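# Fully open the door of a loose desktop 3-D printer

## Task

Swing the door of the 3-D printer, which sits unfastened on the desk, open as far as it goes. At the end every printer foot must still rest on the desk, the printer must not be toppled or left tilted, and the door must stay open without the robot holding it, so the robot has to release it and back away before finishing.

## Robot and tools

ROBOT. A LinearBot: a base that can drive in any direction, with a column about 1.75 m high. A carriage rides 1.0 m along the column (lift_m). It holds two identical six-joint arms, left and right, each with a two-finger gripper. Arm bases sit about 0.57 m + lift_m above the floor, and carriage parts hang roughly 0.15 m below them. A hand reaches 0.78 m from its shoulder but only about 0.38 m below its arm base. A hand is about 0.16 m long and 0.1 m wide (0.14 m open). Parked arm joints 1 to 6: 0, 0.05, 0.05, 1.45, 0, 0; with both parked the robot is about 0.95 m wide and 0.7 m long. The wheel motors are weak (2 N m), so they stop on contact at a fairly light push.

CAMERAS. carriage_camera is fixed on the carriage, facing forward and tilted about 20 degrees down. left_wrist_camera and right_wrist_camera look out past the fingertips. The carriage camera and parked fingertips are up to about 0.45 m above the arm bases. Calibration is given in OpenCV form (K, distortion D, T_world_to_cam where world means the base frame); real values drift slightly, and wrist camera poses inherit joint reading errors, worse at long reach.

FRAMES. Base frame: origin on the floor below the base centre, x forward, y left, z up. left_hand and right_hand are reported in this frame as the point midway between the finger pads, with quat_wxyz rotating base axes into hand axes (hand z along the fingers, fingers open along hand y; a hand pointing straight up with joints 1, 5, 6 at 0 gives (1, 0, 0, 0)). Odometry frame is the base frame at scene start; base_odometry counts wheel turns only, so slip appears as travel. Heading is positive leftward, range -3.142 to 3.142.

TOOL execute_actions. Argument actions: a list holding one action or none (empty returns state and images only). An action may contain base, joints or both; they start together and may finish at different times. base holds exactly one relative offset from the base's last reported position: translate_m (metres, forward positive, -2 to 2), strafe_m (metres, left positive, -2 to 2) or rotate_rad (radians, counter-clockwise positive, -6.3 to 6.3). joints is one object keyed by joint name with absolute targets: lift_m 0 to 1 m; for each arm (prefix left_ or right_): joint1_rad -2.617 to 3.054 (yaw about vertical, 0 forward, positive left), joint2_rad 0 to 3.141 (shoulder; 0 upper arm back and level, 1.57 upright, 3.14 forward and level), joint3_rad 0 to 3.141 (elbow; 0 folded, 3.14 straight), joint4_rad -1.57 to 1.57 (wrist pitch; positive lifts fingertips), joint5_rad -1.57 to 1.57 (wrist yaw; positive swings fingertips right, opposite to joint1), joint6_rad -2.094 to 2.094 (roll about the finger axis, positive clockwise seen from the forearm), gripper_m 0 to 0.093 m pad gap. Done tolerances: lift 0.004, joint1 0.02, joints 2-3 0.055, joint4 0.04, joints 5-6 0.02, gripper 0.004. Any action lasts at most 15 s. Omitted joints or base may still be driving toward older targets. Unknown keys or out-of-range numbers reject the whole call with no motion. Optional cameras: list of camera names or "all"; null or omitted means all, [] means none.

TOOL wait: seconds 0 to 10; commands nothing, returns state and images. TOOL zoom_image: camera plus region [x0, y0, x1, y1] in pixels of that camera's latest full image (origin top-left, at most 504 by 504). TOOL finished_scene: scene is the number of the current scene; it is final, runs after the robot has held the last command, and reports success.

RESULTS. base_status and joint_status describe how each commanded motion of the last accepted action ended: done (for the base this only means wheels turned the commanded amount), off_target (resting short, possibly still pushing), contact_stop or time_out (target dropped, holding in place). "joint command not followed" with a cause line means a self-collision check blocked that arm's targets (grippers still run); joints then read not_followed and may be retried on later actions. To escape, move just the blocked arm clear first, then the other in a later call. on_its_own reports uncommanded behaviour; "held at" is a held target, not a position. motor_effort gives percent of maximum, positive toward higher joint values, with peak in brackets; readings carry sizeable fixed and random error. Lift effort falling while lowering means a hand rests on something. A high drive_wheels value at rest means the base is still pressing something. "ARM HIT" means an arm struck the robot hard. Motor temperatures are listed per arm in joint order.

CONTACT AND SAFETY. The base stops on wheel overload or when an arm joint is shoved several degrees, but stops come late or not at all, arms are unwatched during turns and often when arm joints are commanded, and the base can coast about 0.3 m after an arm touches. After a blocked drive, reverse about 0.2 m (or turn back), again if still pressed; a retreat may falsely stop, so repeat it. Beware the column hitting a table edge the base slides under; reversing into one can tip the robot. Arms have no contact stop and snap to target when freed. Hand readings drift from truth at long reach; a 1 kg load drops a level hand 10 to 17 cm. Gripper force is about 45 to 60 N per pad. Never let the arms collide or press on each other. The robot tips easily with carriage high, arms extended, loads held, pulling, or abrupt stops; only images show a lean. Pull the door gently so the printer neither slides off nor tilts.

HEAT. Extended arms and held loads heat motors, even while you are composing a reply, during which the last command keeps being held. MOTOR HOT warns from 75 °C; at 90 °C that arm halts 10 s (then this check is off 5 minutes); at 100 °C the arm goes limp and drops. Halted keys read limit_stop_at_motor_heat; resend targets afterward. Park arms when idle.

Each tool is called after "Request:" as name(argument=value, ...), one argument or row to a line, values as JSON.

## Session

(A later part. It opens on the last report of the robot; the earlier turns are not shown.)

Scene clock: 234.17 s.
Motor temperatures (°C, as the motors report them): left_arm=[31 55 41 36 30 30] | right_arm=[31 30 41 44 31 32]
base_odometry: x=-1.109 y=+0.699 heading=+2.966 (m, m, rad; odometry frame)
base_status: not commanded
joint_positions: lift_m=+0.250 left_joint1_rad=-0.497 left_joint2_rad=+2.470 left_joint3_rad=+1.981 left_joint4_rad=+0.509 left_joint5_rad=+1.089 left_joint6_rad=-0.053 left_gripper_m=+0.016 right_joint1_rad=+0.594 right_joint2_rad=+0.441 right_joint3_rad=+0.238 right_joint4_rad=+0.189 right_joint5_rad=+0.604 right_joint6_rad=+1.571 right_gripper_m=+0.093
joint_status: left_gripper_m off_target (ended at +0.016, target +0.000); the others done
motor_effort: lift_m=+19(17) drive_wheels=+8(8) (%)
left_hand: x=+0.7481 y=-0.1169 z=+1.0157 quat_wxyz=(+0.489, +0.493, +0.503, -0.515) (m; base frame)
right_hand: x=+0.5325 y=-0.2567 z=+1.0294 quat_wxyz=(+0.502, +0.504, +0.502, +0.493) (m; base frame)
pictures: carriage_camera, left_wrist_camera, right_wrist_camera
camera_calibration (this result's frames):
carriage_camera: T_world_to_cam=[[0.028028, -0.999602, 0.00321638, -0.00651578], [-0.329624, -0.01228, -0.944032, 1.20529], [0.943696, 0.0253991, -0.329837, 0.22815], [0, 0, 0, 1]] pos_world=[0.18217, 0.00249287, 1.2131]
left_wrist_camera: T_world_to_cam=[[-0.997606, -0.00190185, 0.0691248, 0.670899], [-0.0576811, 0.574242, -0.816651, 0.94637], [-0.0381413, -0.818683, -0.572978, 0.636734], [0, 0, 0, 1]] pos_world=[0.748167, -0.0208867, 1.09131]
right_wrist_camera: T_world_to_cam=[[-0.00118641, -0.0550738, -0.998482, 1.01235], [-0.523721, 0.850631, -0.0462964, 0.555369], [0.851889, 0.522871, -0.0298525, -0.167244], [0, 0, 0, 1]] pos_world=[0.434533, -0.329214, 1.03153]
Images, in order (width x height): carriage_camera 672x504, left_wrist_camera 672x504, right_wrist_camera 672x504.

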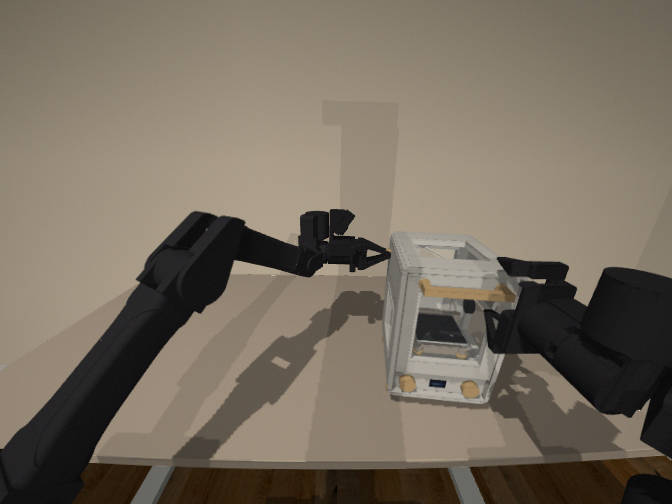

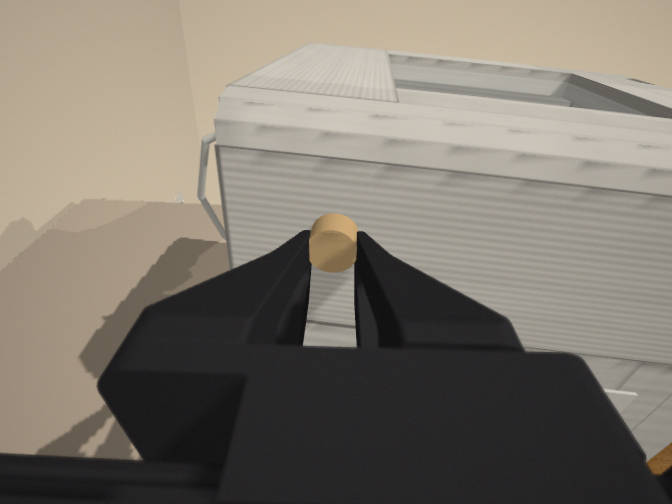

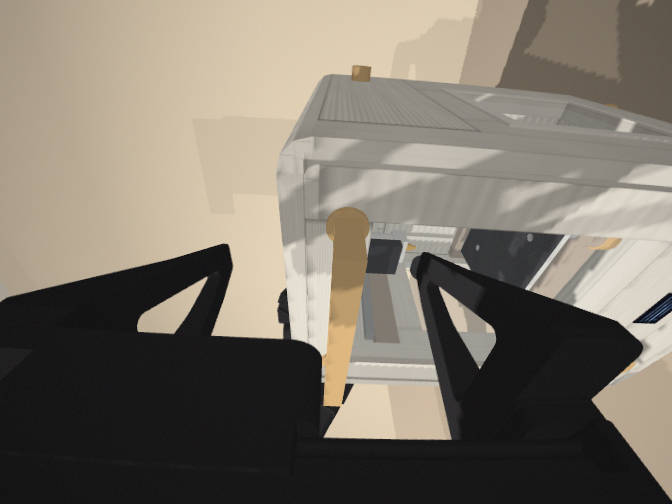

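Request:
execute_actions(
  actions=[
    {"joints":{"right_joint2_rad":0.55,"right_joint3_rad":0.29,"right_joint4_rad":0.25}},
  ],
  cameras=["right_wrist_camera"],
)

Request:
execute_actions(
  actions=[
    {"joints":{"right_gripper_m":0.0}},
  ],
  cameras=["right_wrist_camera"],
)

Scene clock: 238.53 s.
Motor temperatures (°C, as the motors report them): left_arm=[31 55 42 36 31 30] | right_arm=[31 30 42 44 31 32]
base_odometry: x=-1.109 y=+0.699 heading=+2.966 (m, m, rad; odometry frame)
base_status: not commanded
joint_positions: lift_m=+0.250 left_joint1_rad=-0.497 left_joint2_rad=+2.470 left_joint3_rad=+1.981 left_joint4_rad=+0.509 left_joint5_rad=+1.089 left_joint6_rad=-0.053 left_gripper_m=+0.016 right_joint1_rad=+0.594 right_joint2_rad=+0.541 right_joint3_rad=+0.274 right_joint4_rad=+0.232 right_joint5_rad=+0.604 right_joint6_rad=+1.571 right_gripper_m=+0.093
joint_status: all done
motor_effort: lift_m=+19(19) drive_wheels=+8(8) (%)
left_hand: x=+0.7481 y=-0.1169 z=+1.0157 quat_wxyz=(+0.489, +0.493, +0.503, -0.515) (m; base frame)
right_hand: x=+0.5428 y=-0.2498 z=+1.0319 quat_wxyz=(+0.500, +0.505, +0.510, +0.485) (m; base frame)
pictures: right_wrist_camera
camera_calibration (this result's frames):
right_wrist_camera: T_world_to_cam=[[-0.0188565, -0.0670055, -0.997574, 1.0209], [-0.524549, 0.850072, -0.0471828, 0.556189], [0.851172, 0.522387, -0.051177, -0.157277], [0, 0, 0, 1]] pos_world=[0.444868, -0.322235, 1.03662]
Images, in order (width x height): right_wrist_camera 672x504.

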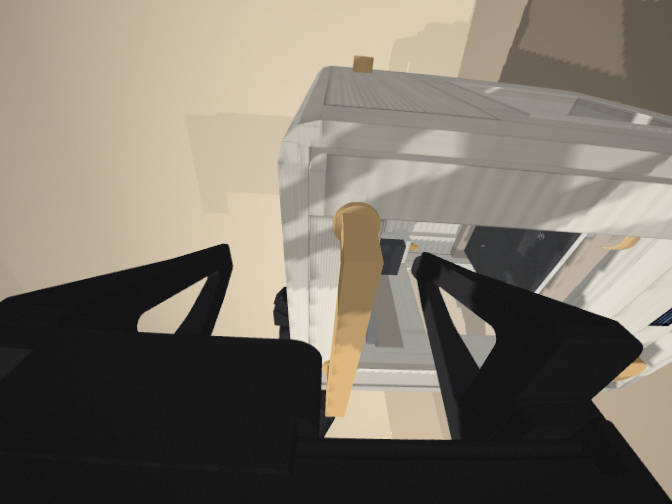

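Scene clock: 239.27 s.
Motor temperatures (°C, as the motors report them): left_arm=[31 55 42 36 31 30] | right_arm=[31 30 42 44 31 32]
base_odometry: x=-1.109 y=+0.699 heading=+2.966 (m, m, rad; odometry frame)
base_status: not commanded
joint_positions: lift_m=+0.250 left_joint1_rad=-0.497 left_joint2_rad=+2.470 left_joint3_rad=+1.981 left_joint4_rad=+0.510 left_joint5_rad=+1.089 left_joint6_rad=-0.054 left_gripper_m=+0.016 right_joint1_rad=+0.594 right_joint2_rad=+0.542 right_joint3_rad=+0.273 right_joint4_rad=+0.227 right_joint5_rad=+0.603 right_joint6_rad=+1.577 right_gripper_m=+0.041
joint_status: right_gripper_m off_target (ended at +0.041, target +0.000)
motor_effort: lift_m=+18(18) drive_wheels=+8(8) (%)
left_hand: x=+0.7482 y=-0.1169 z=+1.0159 quat_wxyz=(+0.490, +0.493, +0.502, -0.515) (m; base frame)
right_hand: x=+0.5428 y=-0.2494 z=+1.0304 quat_wxyz=(+0.498, +0.506, +0.511, +0.485) (m; base frame)
pictures: right_wrist_camera
camera_calibration (this result's frames):
right_wrist_camera: T_world_to_cam=[[-0.0237764, -0.065064, -0.997598, 1.02258], [-0.52625, 0.84925, -0.0428461, 0.552088], [0.849997, 0.523968, -0.0544321, -0.153185], [0, 0, 0, 1]] pos_world=[0.445057, -0.322063, 1.03544]
Images, in order (width x height): right_wrist_camera 672x504.

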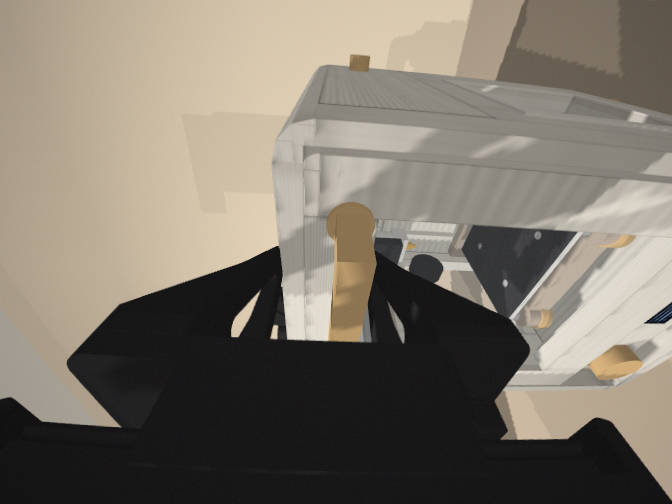

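Too high again. Reopen, lower.

Request:
execute_actions(
  actions=[
    {"joints":{"right_gripper_m":0.093,"right_joint2_rad":0.5,"right_joint3_rad":0.2,"right_joint4_rad":0.27}},
  ],
  cameras=["right_wrist_camera"],
)

Request:
execute_actions(
  actions=[
    {"joints":{"right_gripper_m":0.0}},
  ],
  cameras=["right_wrist_camera"],
)

Scene clock: 243.23 s.
Motor temperatures (°C, as the motors report them): left_arm=[31 56 42 36 31 30] | right_arm=[31 30 42 44 31 32]
base_odometry: x=-1.109 y=+0.699 heading=+2.966 (m, m, rad; odometry frame)
base_status: not commanded
joint_positions: lift_m=+0.250 left_joint1_rad=-0.499 left_joint2_rad=+2.470 left_joint3_rad=+1.981 left_joint4_rad=+0.511 left_joint5_rad=+1.085 left_joint6_rad=-0.054 left_gripper_m=+0.016 right_joint1_rad=+0.594 right_joint2_rad=+0.511 right_joint3_rad=+0.207 right_joint4_rad=+0.251 right_joint5_rad=+0.598 right_joint6_rad=+1.573 right_gripper_m=+0.093
joint_status: all done
motor_effort: lift_m=+18(17) drive_wheels=+7(7) (%)
left_hand: x=+0.7480 y=-0.1178 z=+1.0160 quat_wxyz=(+0.490, +0.492, +0.503, -0.514) (m; base frame)
right_hand: x=+0.5390 y=-0.2512 z=+1.0120 quat_wxyz=(+0.497, +0.505, +0.517, +0.481) (m; base frame)
pictures: right_wrist_camera
camera_calibration (this result's frames):
right_wrist_camera: T_world_to_cam=[[-0.0330494, -0.0748247, -0.996649, 1.00561], [-0.530669, 0.846333, -0.0459423, 0.555596], [0.846935, 0.527372, -0.067678, -0.134117], [0, 0, 0, 1]] pos_world=[0.441661, -0.324245, 1.01869]
Images, in order (width x height): right_wrist_camera 672x504.

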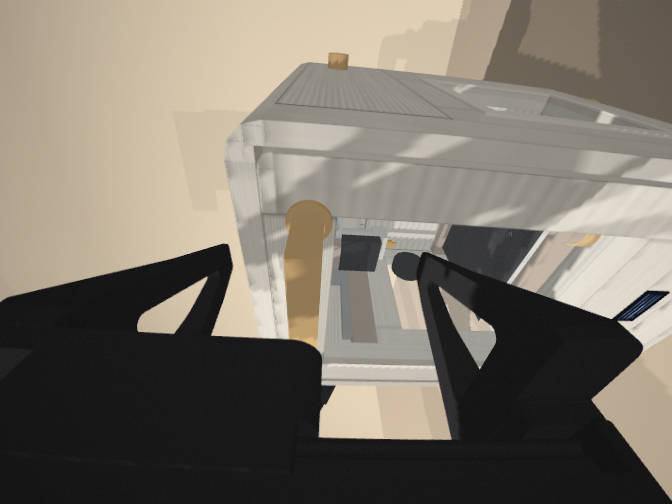

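Scene clock: 243.97 s.
Motor temperatures (°C, as the motors report them): left_arm=[31 56 42 36 31 30] | right_arm=[31 30 42 44 31 32]
base_odometry: x=-1.109 y=+0.699 heading=+2.966 (m, m, rad; odometry frame)
base_status: not commanded
joint_positions: lift_m=+0.250 left_joint1_rad=-0.500 left_joint2_rad=+2.470 left_joint3_rad=+1.982 left_joint4_rad=+0.509 left_joint5_rad=+1.078 left_joint6_rad=-0.054 left_gripper_m=+0.016 right_joint1_rad=+0.597 right_joint2_rad=+0.504 right_joint3_rad=+0.202 right_joint4_rad=+0.287 right_joint5_rad=+0.591 right_joint6_rad=+1.575 right_gripper_m=+0.012
joint_status: right_gripper_m off_target (ended at +0.012, target +0.000)
motor_effort: lift_m=+21(15) drive_wheels=+8(9) (%)
left_hand: x=+0.7491 y=-0.1181 z=+1.0160 quat_wxyz=(+0.491, +0.490, +0.505, -0.513) (m; base frame)
right_hand: x=+0.5383 y=-0.2498 z=+1.0194 quat_wxyz=(+0.497, +0.501, +0.505, +0.497) (m; base frame)
pictures: right_wrist_camera
camera_calibration (this result's frames):
right_wrist_camera: T_world_to_cam=[[-0.000452101, -0.0511234, -0.998692, 1.00354], [-0.536927, 0.842538, -0.0428867, 0.553626], [0.843629, 0.536206, -0.0278304, -0.170424], [0, 0, 0, 1]] pos_world=[0.441485, -0.323765, 1.02122]
Images, in order (width x height): right_wrist_camera 672x504.

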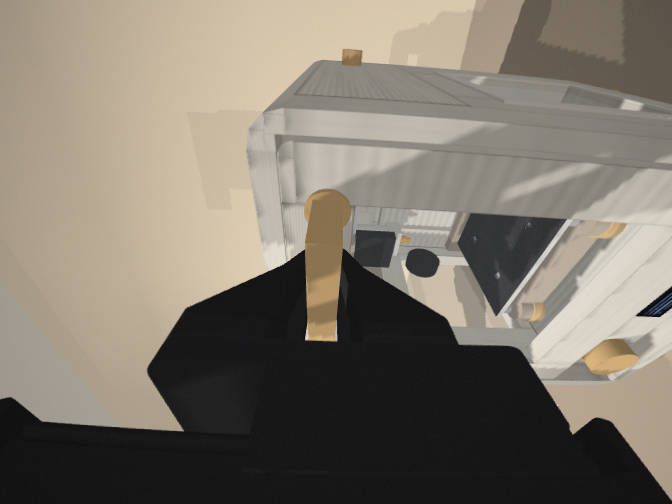

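Both gripped. Pull with right arm.

Request:
execute_actions(
  actions=[
    {"joints":{"right_joint2_rad":0.2,"right_joint3_rad":0.1,"right_joint4_rad":0.12,"right_joint1_rad":0.65,"right_joint5_rad":0.65,"left_joint2_rad":2.5,"left_joint3_rad":2.02}},
  ],
)

Scene clock: 250.30 s.
Motor temperatures (°C, as the motors report them): left_arm=[31 56 42 36 31 30] | right_arm=[31 29 42 44 31 32]
base_odometry: x=-1.109 y=+0.699 heading=+2.966 (m, m, rad; odometry frame)
base_status: not commanded
joint_positions: lift_m=+0.250 left_joint1_rad=-0.509 left_joint2_rad=+2.482 left_joint3_rad=+2.004 left_joint4_rad=+0.498 left_joint5_rad=+1.102 left_joint6_rad=-0.054 left_gripper_m=+0.016 right_joint1_rad=+0.647 right_joint2_rad=+0.213 right_joint3_rad=+0.116 right_joint4_rad=+0.160 right_joint5_rad=+0.608 right_joint6_rad=+1.536 right_gripper_m=+0.012
joint_status: right_joint5_rad off_target (ended at +0.608, target +0.650); the others done
motor_effort: lift_m=+18(21) drive_wheels=+7(13) (%)
left_hand: x=+0.7431 y=-0.1237 z=+1.0160 quat_wxyz=(+0.483, +0.499, +0.497, -0.521) (m; base frame)
right_hand: x=+0.5115 y=-0.2569 z=+1.0157 quat_wxyz=(+0.503, +0.478, +0.496, +0.522) (m; base frame)
pictures: carriage_camera, left_wrist_camera, right_wrist_camera
camera_calibration (this result's frames):
carriage_camera: T_world_to_cam=[[0.028028, -0.999602, 0.00321638, -0.00651581], [-0.329624, -0.01228, -0.944032, 1.2053], [0.943696, 0.0253991, -0.329837, 0.228153], [0, 0, 0, 1]] pos_world=[0.18217, 0.00249287, 1.21311]
left_wrist_camera: T_world_to_cam=[[-0.997311, 0.0224393, 0.0697659, 0.667991], [-0.0441632, 0.575685, -0.816478, 0.940124], [-0.0584844, -0.817364, -0.573146, 0.646555], [0, 0, 0, 1]] pos_world=[0.745527, -0.027734, 1.09156]
right_wrist_camera: T_world_to_cam=[[0.0640064, -0.0447803, -0.996944, 0.966296], [-0.560923, 0.824638, -0.0730535, 0.5834], [0.82539, 0.563885, 0.0276638, -0.183987], [0, 0, 0, 1]] pos_world=[0.417255, -0.334075, 1.01105]
Images, in order (width x height): carriage_camera 672x504, left_wrist_camera 672x504, right_wrist_camera 672x504.

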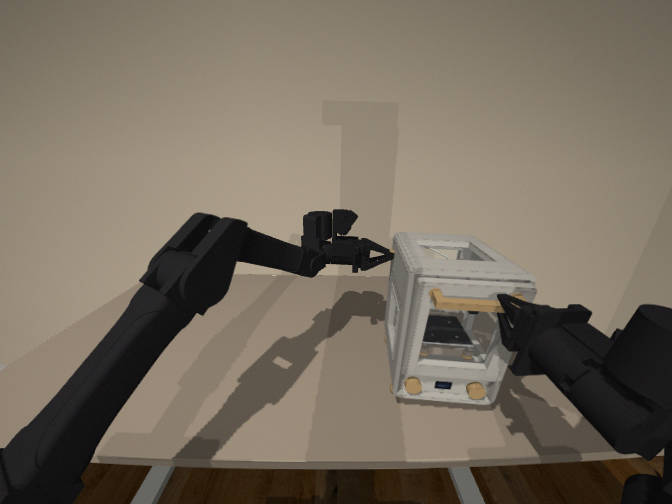

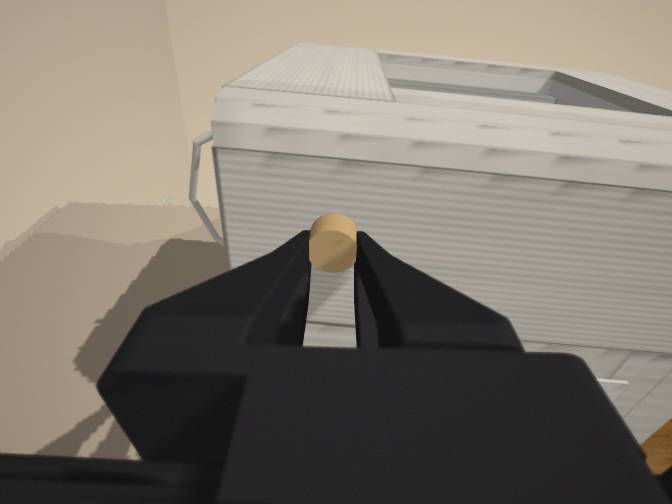

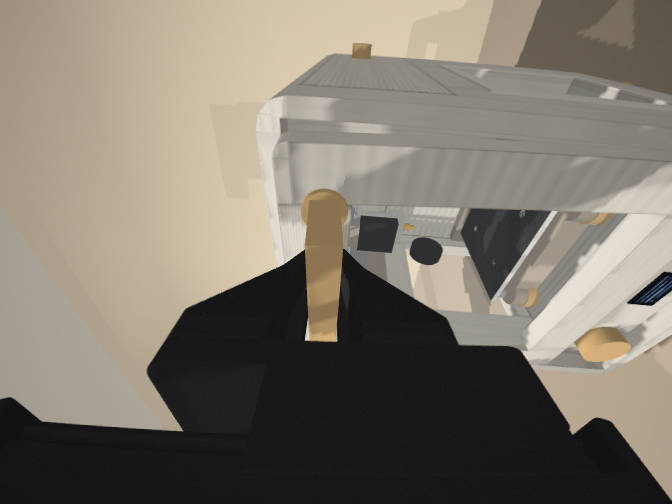

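Request:
zoom_image(
  camera="carriage_camera",
  region=[370,220,570,420],
)

Region (370, 220, 570, 420) of carriage_camera's 672x504 image, scaled by 2.520, with more detail than that image has.

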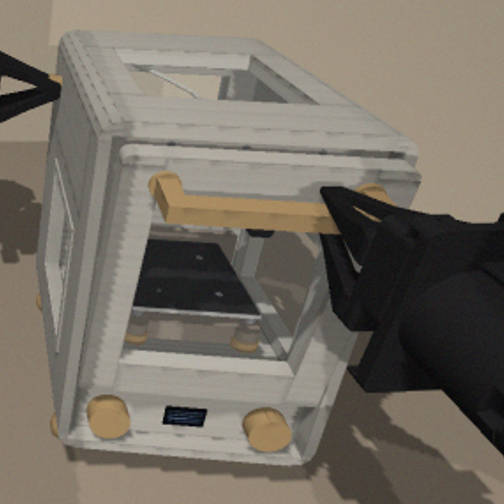

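Request:
execute_actions(
  actions=[
    {"joints":{"left_gripper_m":0.07}},
  ],
  cameras=[],
)

Request:
execute_actions(
  actions=[
    {"joints":{"left_joint1_rad":-0.1}},
  ],
  cameras=[],
)

Request:
execute_actions(
  actions=[
    {"base":{"translate_m":-0.07},"joints":{"lift_m":0.235,"right_gripper_m":0.016}},
  ],
  cameras=["carriage_camera"],
)

Request:
zoom_image(
  camera="carriage_camera",
  region=[370,200,590,420],
)

Scene clock: 259.50 s.
Motor temperatures (°C, as the motors report them): left_arm=[31 57 43 36 31 30] | right_arm=[31 29 41 43 31 32]
base_odometry: x=-1.109 y=+0.699 heading=+2.966 (m, m, rad; odometry frame)
base_status: not commanded
joint_positions: lift_m=+0.250 left_joint1_rad=-0.506 left_joint2_rad=+2.482 left_joint3_rad=+2.004 left_joint4_rad=+0.498 left_joint5_rad=+1.036 left_joint6_rad=-0.054 left_gripper_m=+0.070 right_joint1_rad=+0.647 right_joint2_rad=+0.213 right_joint3_rad=+0.116 right_joint4_rad=+0.160 right_joint5_rad=+0.612 right_joint6_rad=+1.534 right_gripper_m=+0.012
joint_status: all done
motor_effort: lift_m=+17(19) drive_wheels=+7(7) (%)
left_hand: x=+0.7559 y=-0.1221 z=+1.0162 quat_wxyz=(+0.501, +0.481, +0.514, -0.505) (m; base frame)
right_hand: x=+0.5115 y=-0.2576 z=+1.0156 quat_wxyz=(+0.504, +0.479, +0.495, +0.521) (m; base frame)
pictures: none
No camera images: the call's "cameras" was empty. Leave "cameras" out to get every camera's image.

Scene clock: 260.80 s.
Motor temperatures (°C, as the motors report them): left_arm=[31 57 43 37 31 30] | right_arm=[31 29 41 43 31 32]
base_odometry: x=-1.109 y=+0.699 heading=+2.966 (m, m, rad; odometry frame)
base_status: not commanded
joint_positions: lift_m=+0.250 left_joint1_rad=-0.105 left_joint2_rad=+2.482 left_joint3_rad=+2.004 left_joint4_rad=+0.498 left_joint5_rad=+1.018 left_joint6_rad=-0.054 left_gripper_m=+0.070 right_joint1_rad=+0.647 right_joint2_rad=+0.213 right_joint3_rad=+0.116 right_joint4_rad=+0.160 right_joint5_rad=+0.612 right_joint6_rad=+1.534 right_gripper_m=+0.012
joint_status: all done
motor_effort: lift_m=+18(20) drive_wheels=+5(7) (%)
left_hand: x=+0.8908 y=+0.1026 z=+1.0162 quat_wxyz=(+0.595, +0.363, +0.602, -0.390) (m; base frame)
right_hand: x=+0.5115 y=-0.2578 z=+1.0156 quat_wxyz=(+0.504, +0.479, +0.495, +0.521) (m; base frame)
pictures: none
No camera images: the call's "cameras" was empty. Leave "cameras" out to get every camera's image.

Scene clock: 262.13 s.
Motor temperatures (°C, as the motors report them): left_arm=[31 57 43 37 31 30] | right_arm=[31 29 41 43 31 32]
base_odometry: x=-1.040 y=+0.687 heading=+2.966 (m, m, rad; odometry frame)
base_status: done
joint_positions: lift_m=+0.235 left_joint1_rad=-0.104 left_joint2_rad=+2.497 left_joint3_rad=+2.015 left_joint4_rad=+0.494 left_joint5_rad=+1.018 left_joint6_rad=-0.054 left_gripper_m=+0.070 right_joint1_rad=+0.648 right_joint2_rad=+0.200 right_joint3_rad=+0.099 right_joint4_rad=+0.094 right_joint5_rad=+0.616 right_joint6_rad=+1.559 right_gripper_m=+0.016
joint_status: all done
on_its_own: right_joint4_rad moved -0.066 to your old target +0.120
motor_effort: lift_m=+13(11) drive_wheels=+13(40) (%)
left_hand: x=+0.8931 y=+0.1028 z=+0.9967 quat_wxyz=(+0.592, +0.362, +0.605, -0.390) (m; base frame)
right_hand: x=+0.5113 y=-0.2581 z=+0.9820 quat_wxyz=(+0.495, +0.489, +0.513, +0.503) (m; base frame)
pictures: carriage_camera
camera_calibration (this result's frames):
carriage_camera: T_world_to_cam=[[0.028028, -0.999602, 0.00321638, -0.0064692], [-0.329624, -0.01228, -0.944032, 1.19161], [0.943696, 0.0253991, -0.329837, 0.223373], [0, 0, 0, 1]] pos_world=[0.18217, 0.00249287, 1.19862]
Images, in order (width x height): carriage_camera 672x504.

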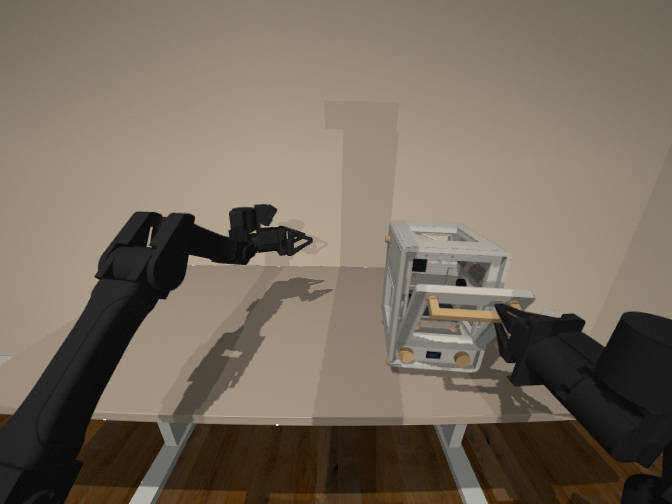

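Region (370, 200, 590, 420) of carriage_camera's 672x504 image, scaled by 2.291, with more detail than that image has.

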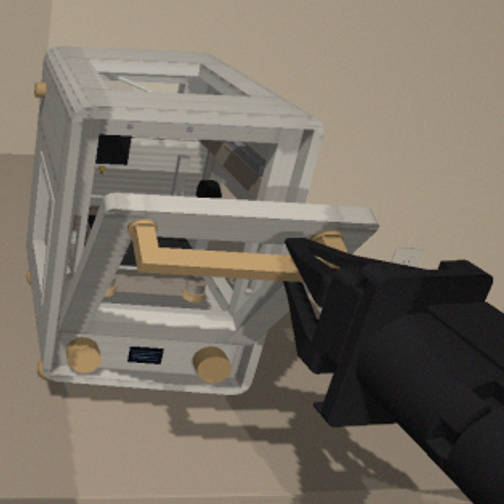

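Opening. Continue along the arc; park left.

Request:
execute_actions(
  actions=[
    {"base":{"translate_m":-0.06},"joints":{"lift_m":0.17,"right_gripper_m":0.018,"left_joint1_rad":0.2,"left_joint2_rad":0.6,"left_joint3_rad":0.3,"left_joint4_rad":1.2,"left_joint5_rad":0}},
  ],
  cameras=["carriage_camera"],
)

Request:
execute_actions(
  actions=[
    {"base":{"translate_m":-0.035},"joints":{"lift_m":0.09,"right_joint4_rad":-0.1}},
  ],
  cameras=["carriage_camera"],
)

Scene clock: 268.07 s.
Motor temperatures (°C, as the motors report them): left_arm=[31 57 43 37 31 30] | right_arm=[31 29 41 43 31 32]
base_odometry: x=-0.981 y=+0.677 heading=+2.967 (m, m, rad; odometry frame)
base_status: done
joint_positions: lift_m=+0.170 left_joint1_rad=+0.202 left_joint2_rad=+0.608 left_joint3_rad=+0.312 left_joint4_rad=+1.214 left_joint5_rad=+0.007 left_joint6_rad=-0.054 left_gripper_m=+0.070 right_joint1_rad=+0.650 right_joint2_rad=+0.191 right_joint3_rad=+0.096 right_joint4_rad=+0.081 right_joint5_rad=+0.609 right_joint6_rad=+1.562 right_gripper_m=+0.018
joint_status: all done
motor_effort: lift_m=+16(17) drive_wheels=-12(39) (%)
left_hand: x=+0.4724 y=+0.3548 z=+1.1629 quat_wxyz=(+0.945, -0.038, +0.319, +0.069) (m; base frame)
right_hand: x=+0.5106 y=-0.2568 z=+0.9143 quat_wxyz=(+0.491, +0.488, +0.518, +0.503) (m; base frame)
pictures: carriage_camera
camera_calibration (this result's frames):
carriage_camera: T_world_to_cam=[[0.028028, -0.999602, 0.00321638, -0.00625977], [-0.329624, -0.01228, -0.944032, 1.13014], [0.943696, 0.0253991, -0.329837, 0.201896], [0, 0, 0, 1]] pos_world=[0.18217, 0.00249287, 1.13351]
Images, in order (width x height): carriage_camera 672x504.

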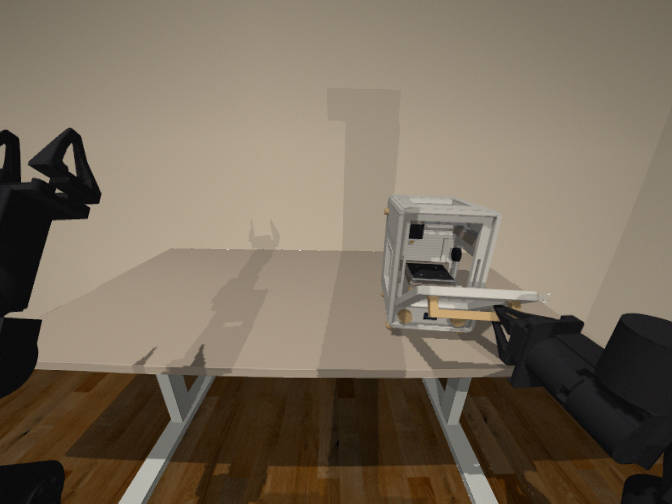

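Scene clock: 269.10 s.
Motor temperatures (°C, as the motors report them): left_arm=[31 57 43 37 31 30] | right_arm=[31 29 41 43 31 32]
base_odometry: x=-0.946 y=+0.671 heading=+2.967 (m, m, rad; odometry frame)
base_status: done
joint_positions: lift_m=+0.090 left_joint1_rad=+0.202 left_joint2_rad=+0.608 left_joint3_rad=+0.309 left_joint4_rad=+1.204 left_joint5_rad=+0.007 left_joint6_rad=-0.054 left_gripper_m=+0.070 right_joint1_rad=+0.650 right_joint2_rad=+0.192 right_joint3_rad=+0.091 right_joint4_rad=-0.128 right_joint5_rad=+0.641 right_joint6_rad=+1.564 right_gripper_m=+0.018
joint_status: all done
on_its_own: right_joint5_rad moved +0.032 to your old target +0.650
motor_effort: lift_m=+14(13) drive_wheels=-5(27) (%)
left_hand: x=+0.4746 y=+0.3552 z=+1.0804 quat_wxyz=(+0.943, -0.038, +0.324, +0.068) (m; base frame)
right_hand: x=+0.5065 y=-0.2655 z=+0.7882 quat_wxyz=(+0.485, +0.504, +0.581, +0.417) (m; base frame)
pictures: carriage_camera
camera_calibration (this result's frames):
carriage_camera: T_world_to_cam=[[0.028028, -0.999602, 0.00321638, -0.0060024], [-0.329624, -0.01228, -0.944032, 1.05461], [0.943696, 0.0253991, -0.329837, 0.175503], [0, 0, 0, 1]] pos_world=[0.18217, 0.00249287, 1.05349]
Images, in order (width x height): carriage_camera 672x504.

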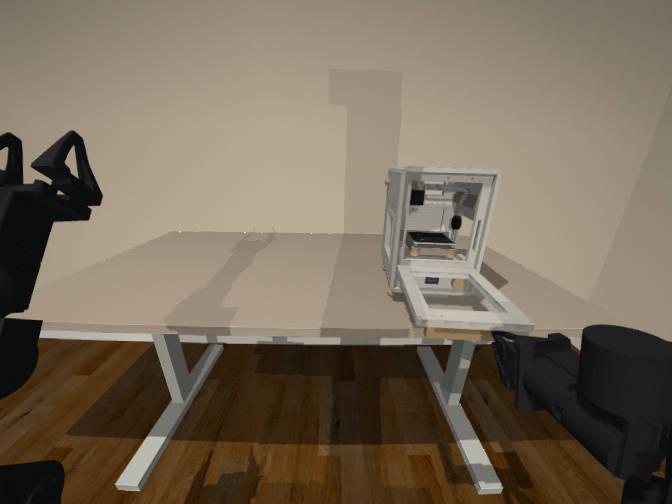

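Request:
execute_actions(
  actions=[
    {"joints":{"right_gripper_m":0.093}},
  ],
  cameras=[],
)

Request:
execute_actions(
  actions=[
    {"base":{"translate_m":-0.3},"joints":{"lift_m":0.0}},
  ],
  cameras=["carriage_camera"],
)

Request:
zoom_image(
  camera="carriage_camera",
  region=[300,130,540,330],
)

Scene clock: 274.67 s.
Motor temperatures (°C, as the motors report them): left_arm=[31 53 43 36 31 30] | right_arm=[31 29 42 44 31 32]
base_odometry: x=-0.946 y=+0.671 heading=+2.967 (m, m, rad; odometry frame)
base_status: not commanded
joint_positions: lift_m=+0.090 left_joint1_rad=+0.202 left_joint2_rad=+0.608 left_joint3_rad=+0.309 left_joint4_rad=+1.204 left_joint5_rad=+0.007 left_joint6_rad=-0.054 left_gripper_m=+0.070 right_joint1_rad=+0.650 right_joint2_rad=+0.192 right_joint3_rad=+0.091 right_joint4_rad=-0.130 right_joint5_rad=+0.645 right_joint6_rad=+1.565 right_gripper_m=+0.093
joint_status: all done
motor_effort: lift_m=+14(16) drive_wheels=-4(4) (%)
left_hand: x=+0.4746 y=+0.3552 z=+1.0804 quat_wxyz=(+0.943, -0.038, +0.324, +0.068) (m; base frame)
right_hand: x=+0.5065 y=-0.2662 z=+0.7877 quat_wxyz=(+0.485, +0.505, +0.580, +0.416) (m; base frame)
pictures: none
No camera images: the call's "cameras" was empty. Leave "cameras" out to get every camera's image.

Scene clock: 277.13 s.
Motor temperatures (°C, as the motors report them): left_arm=[31 52 43 36 31 30] | right_arm=[31 29 42 44 31 32]
base_odometry: x=-0.651 y=+0.619 heading=+2.966 (m, m, rad; odometry frame)
base_status: done
joint_positions: lift_m=+0.003 left_joint1_rad=+0.202 left_joint2_rad=+0.608 left_joint3_rad=+0.308 left_joint4_rad=+1.200 left_joint5_rad=+0.006 left_joint6_rad=-0.054 left_gripper_m=+0.070 right_joint1_rad=+0.650 right_joint2_rad=+0.192 right_joint3_rad=+0.097 right_joint4_rad=-0.109 right_joint5_rad=+0.646 right_joint6_rad=+1.566 right_gripper_m=+0.093
joint_status: all done
joint sent to its limit — the command would take lift_m past its lower limit, so that joint was sent only as far as its limit.
motor_effort: lift_m=+17(14) drive_wheels=-4(41) (%)
left_hand: x=+0.4756 y=+0.3555 z=+0.9918 quat_wxyz=(+0.942, -0.039, +0.327, +0.068) (m; base frame)
right_hand: x=+0.5073 y=-0.2658 z=+0.7076 quat_wxyz=(+0.487, +0.505, +0.571, +0.426) (m; base frame)
pictures: carriage_camera
camera_calibration (this result's frames):
carriage_camera: T_world_to_cam=[[0.028028, -0.999602, 0.00321638, -0.00572122], [-0.329624, -0.01228, -0.944032, 0.972077], [0.943696, 0.0253991, -0.329837, 0.146668], [0, 0, 0, 1]] pos_world=[0.18217, 0.00249287, 0.966067]
Images, in order (width x height): carriage_camera 672x504.

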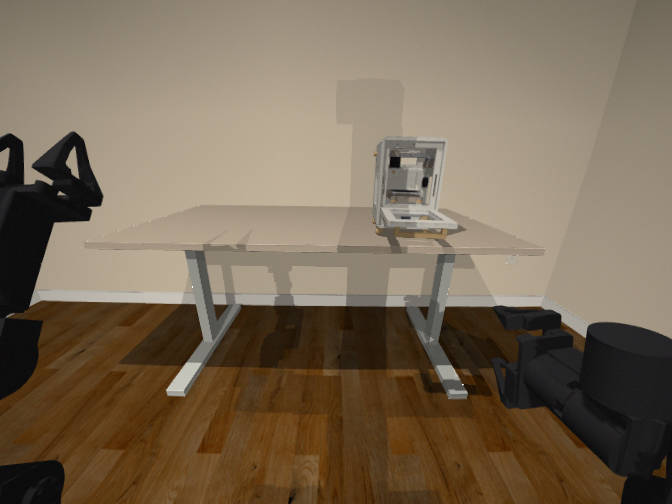

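Region (300, 130, 540, 330) of carriage_camera's 672x504 image, scaled by 2.100, with more detail than that image has.

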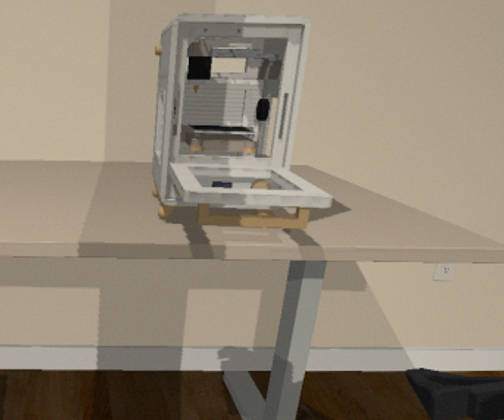

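Request:
finished_scene(
  scene=1,
)

The scene is finished: the task was done.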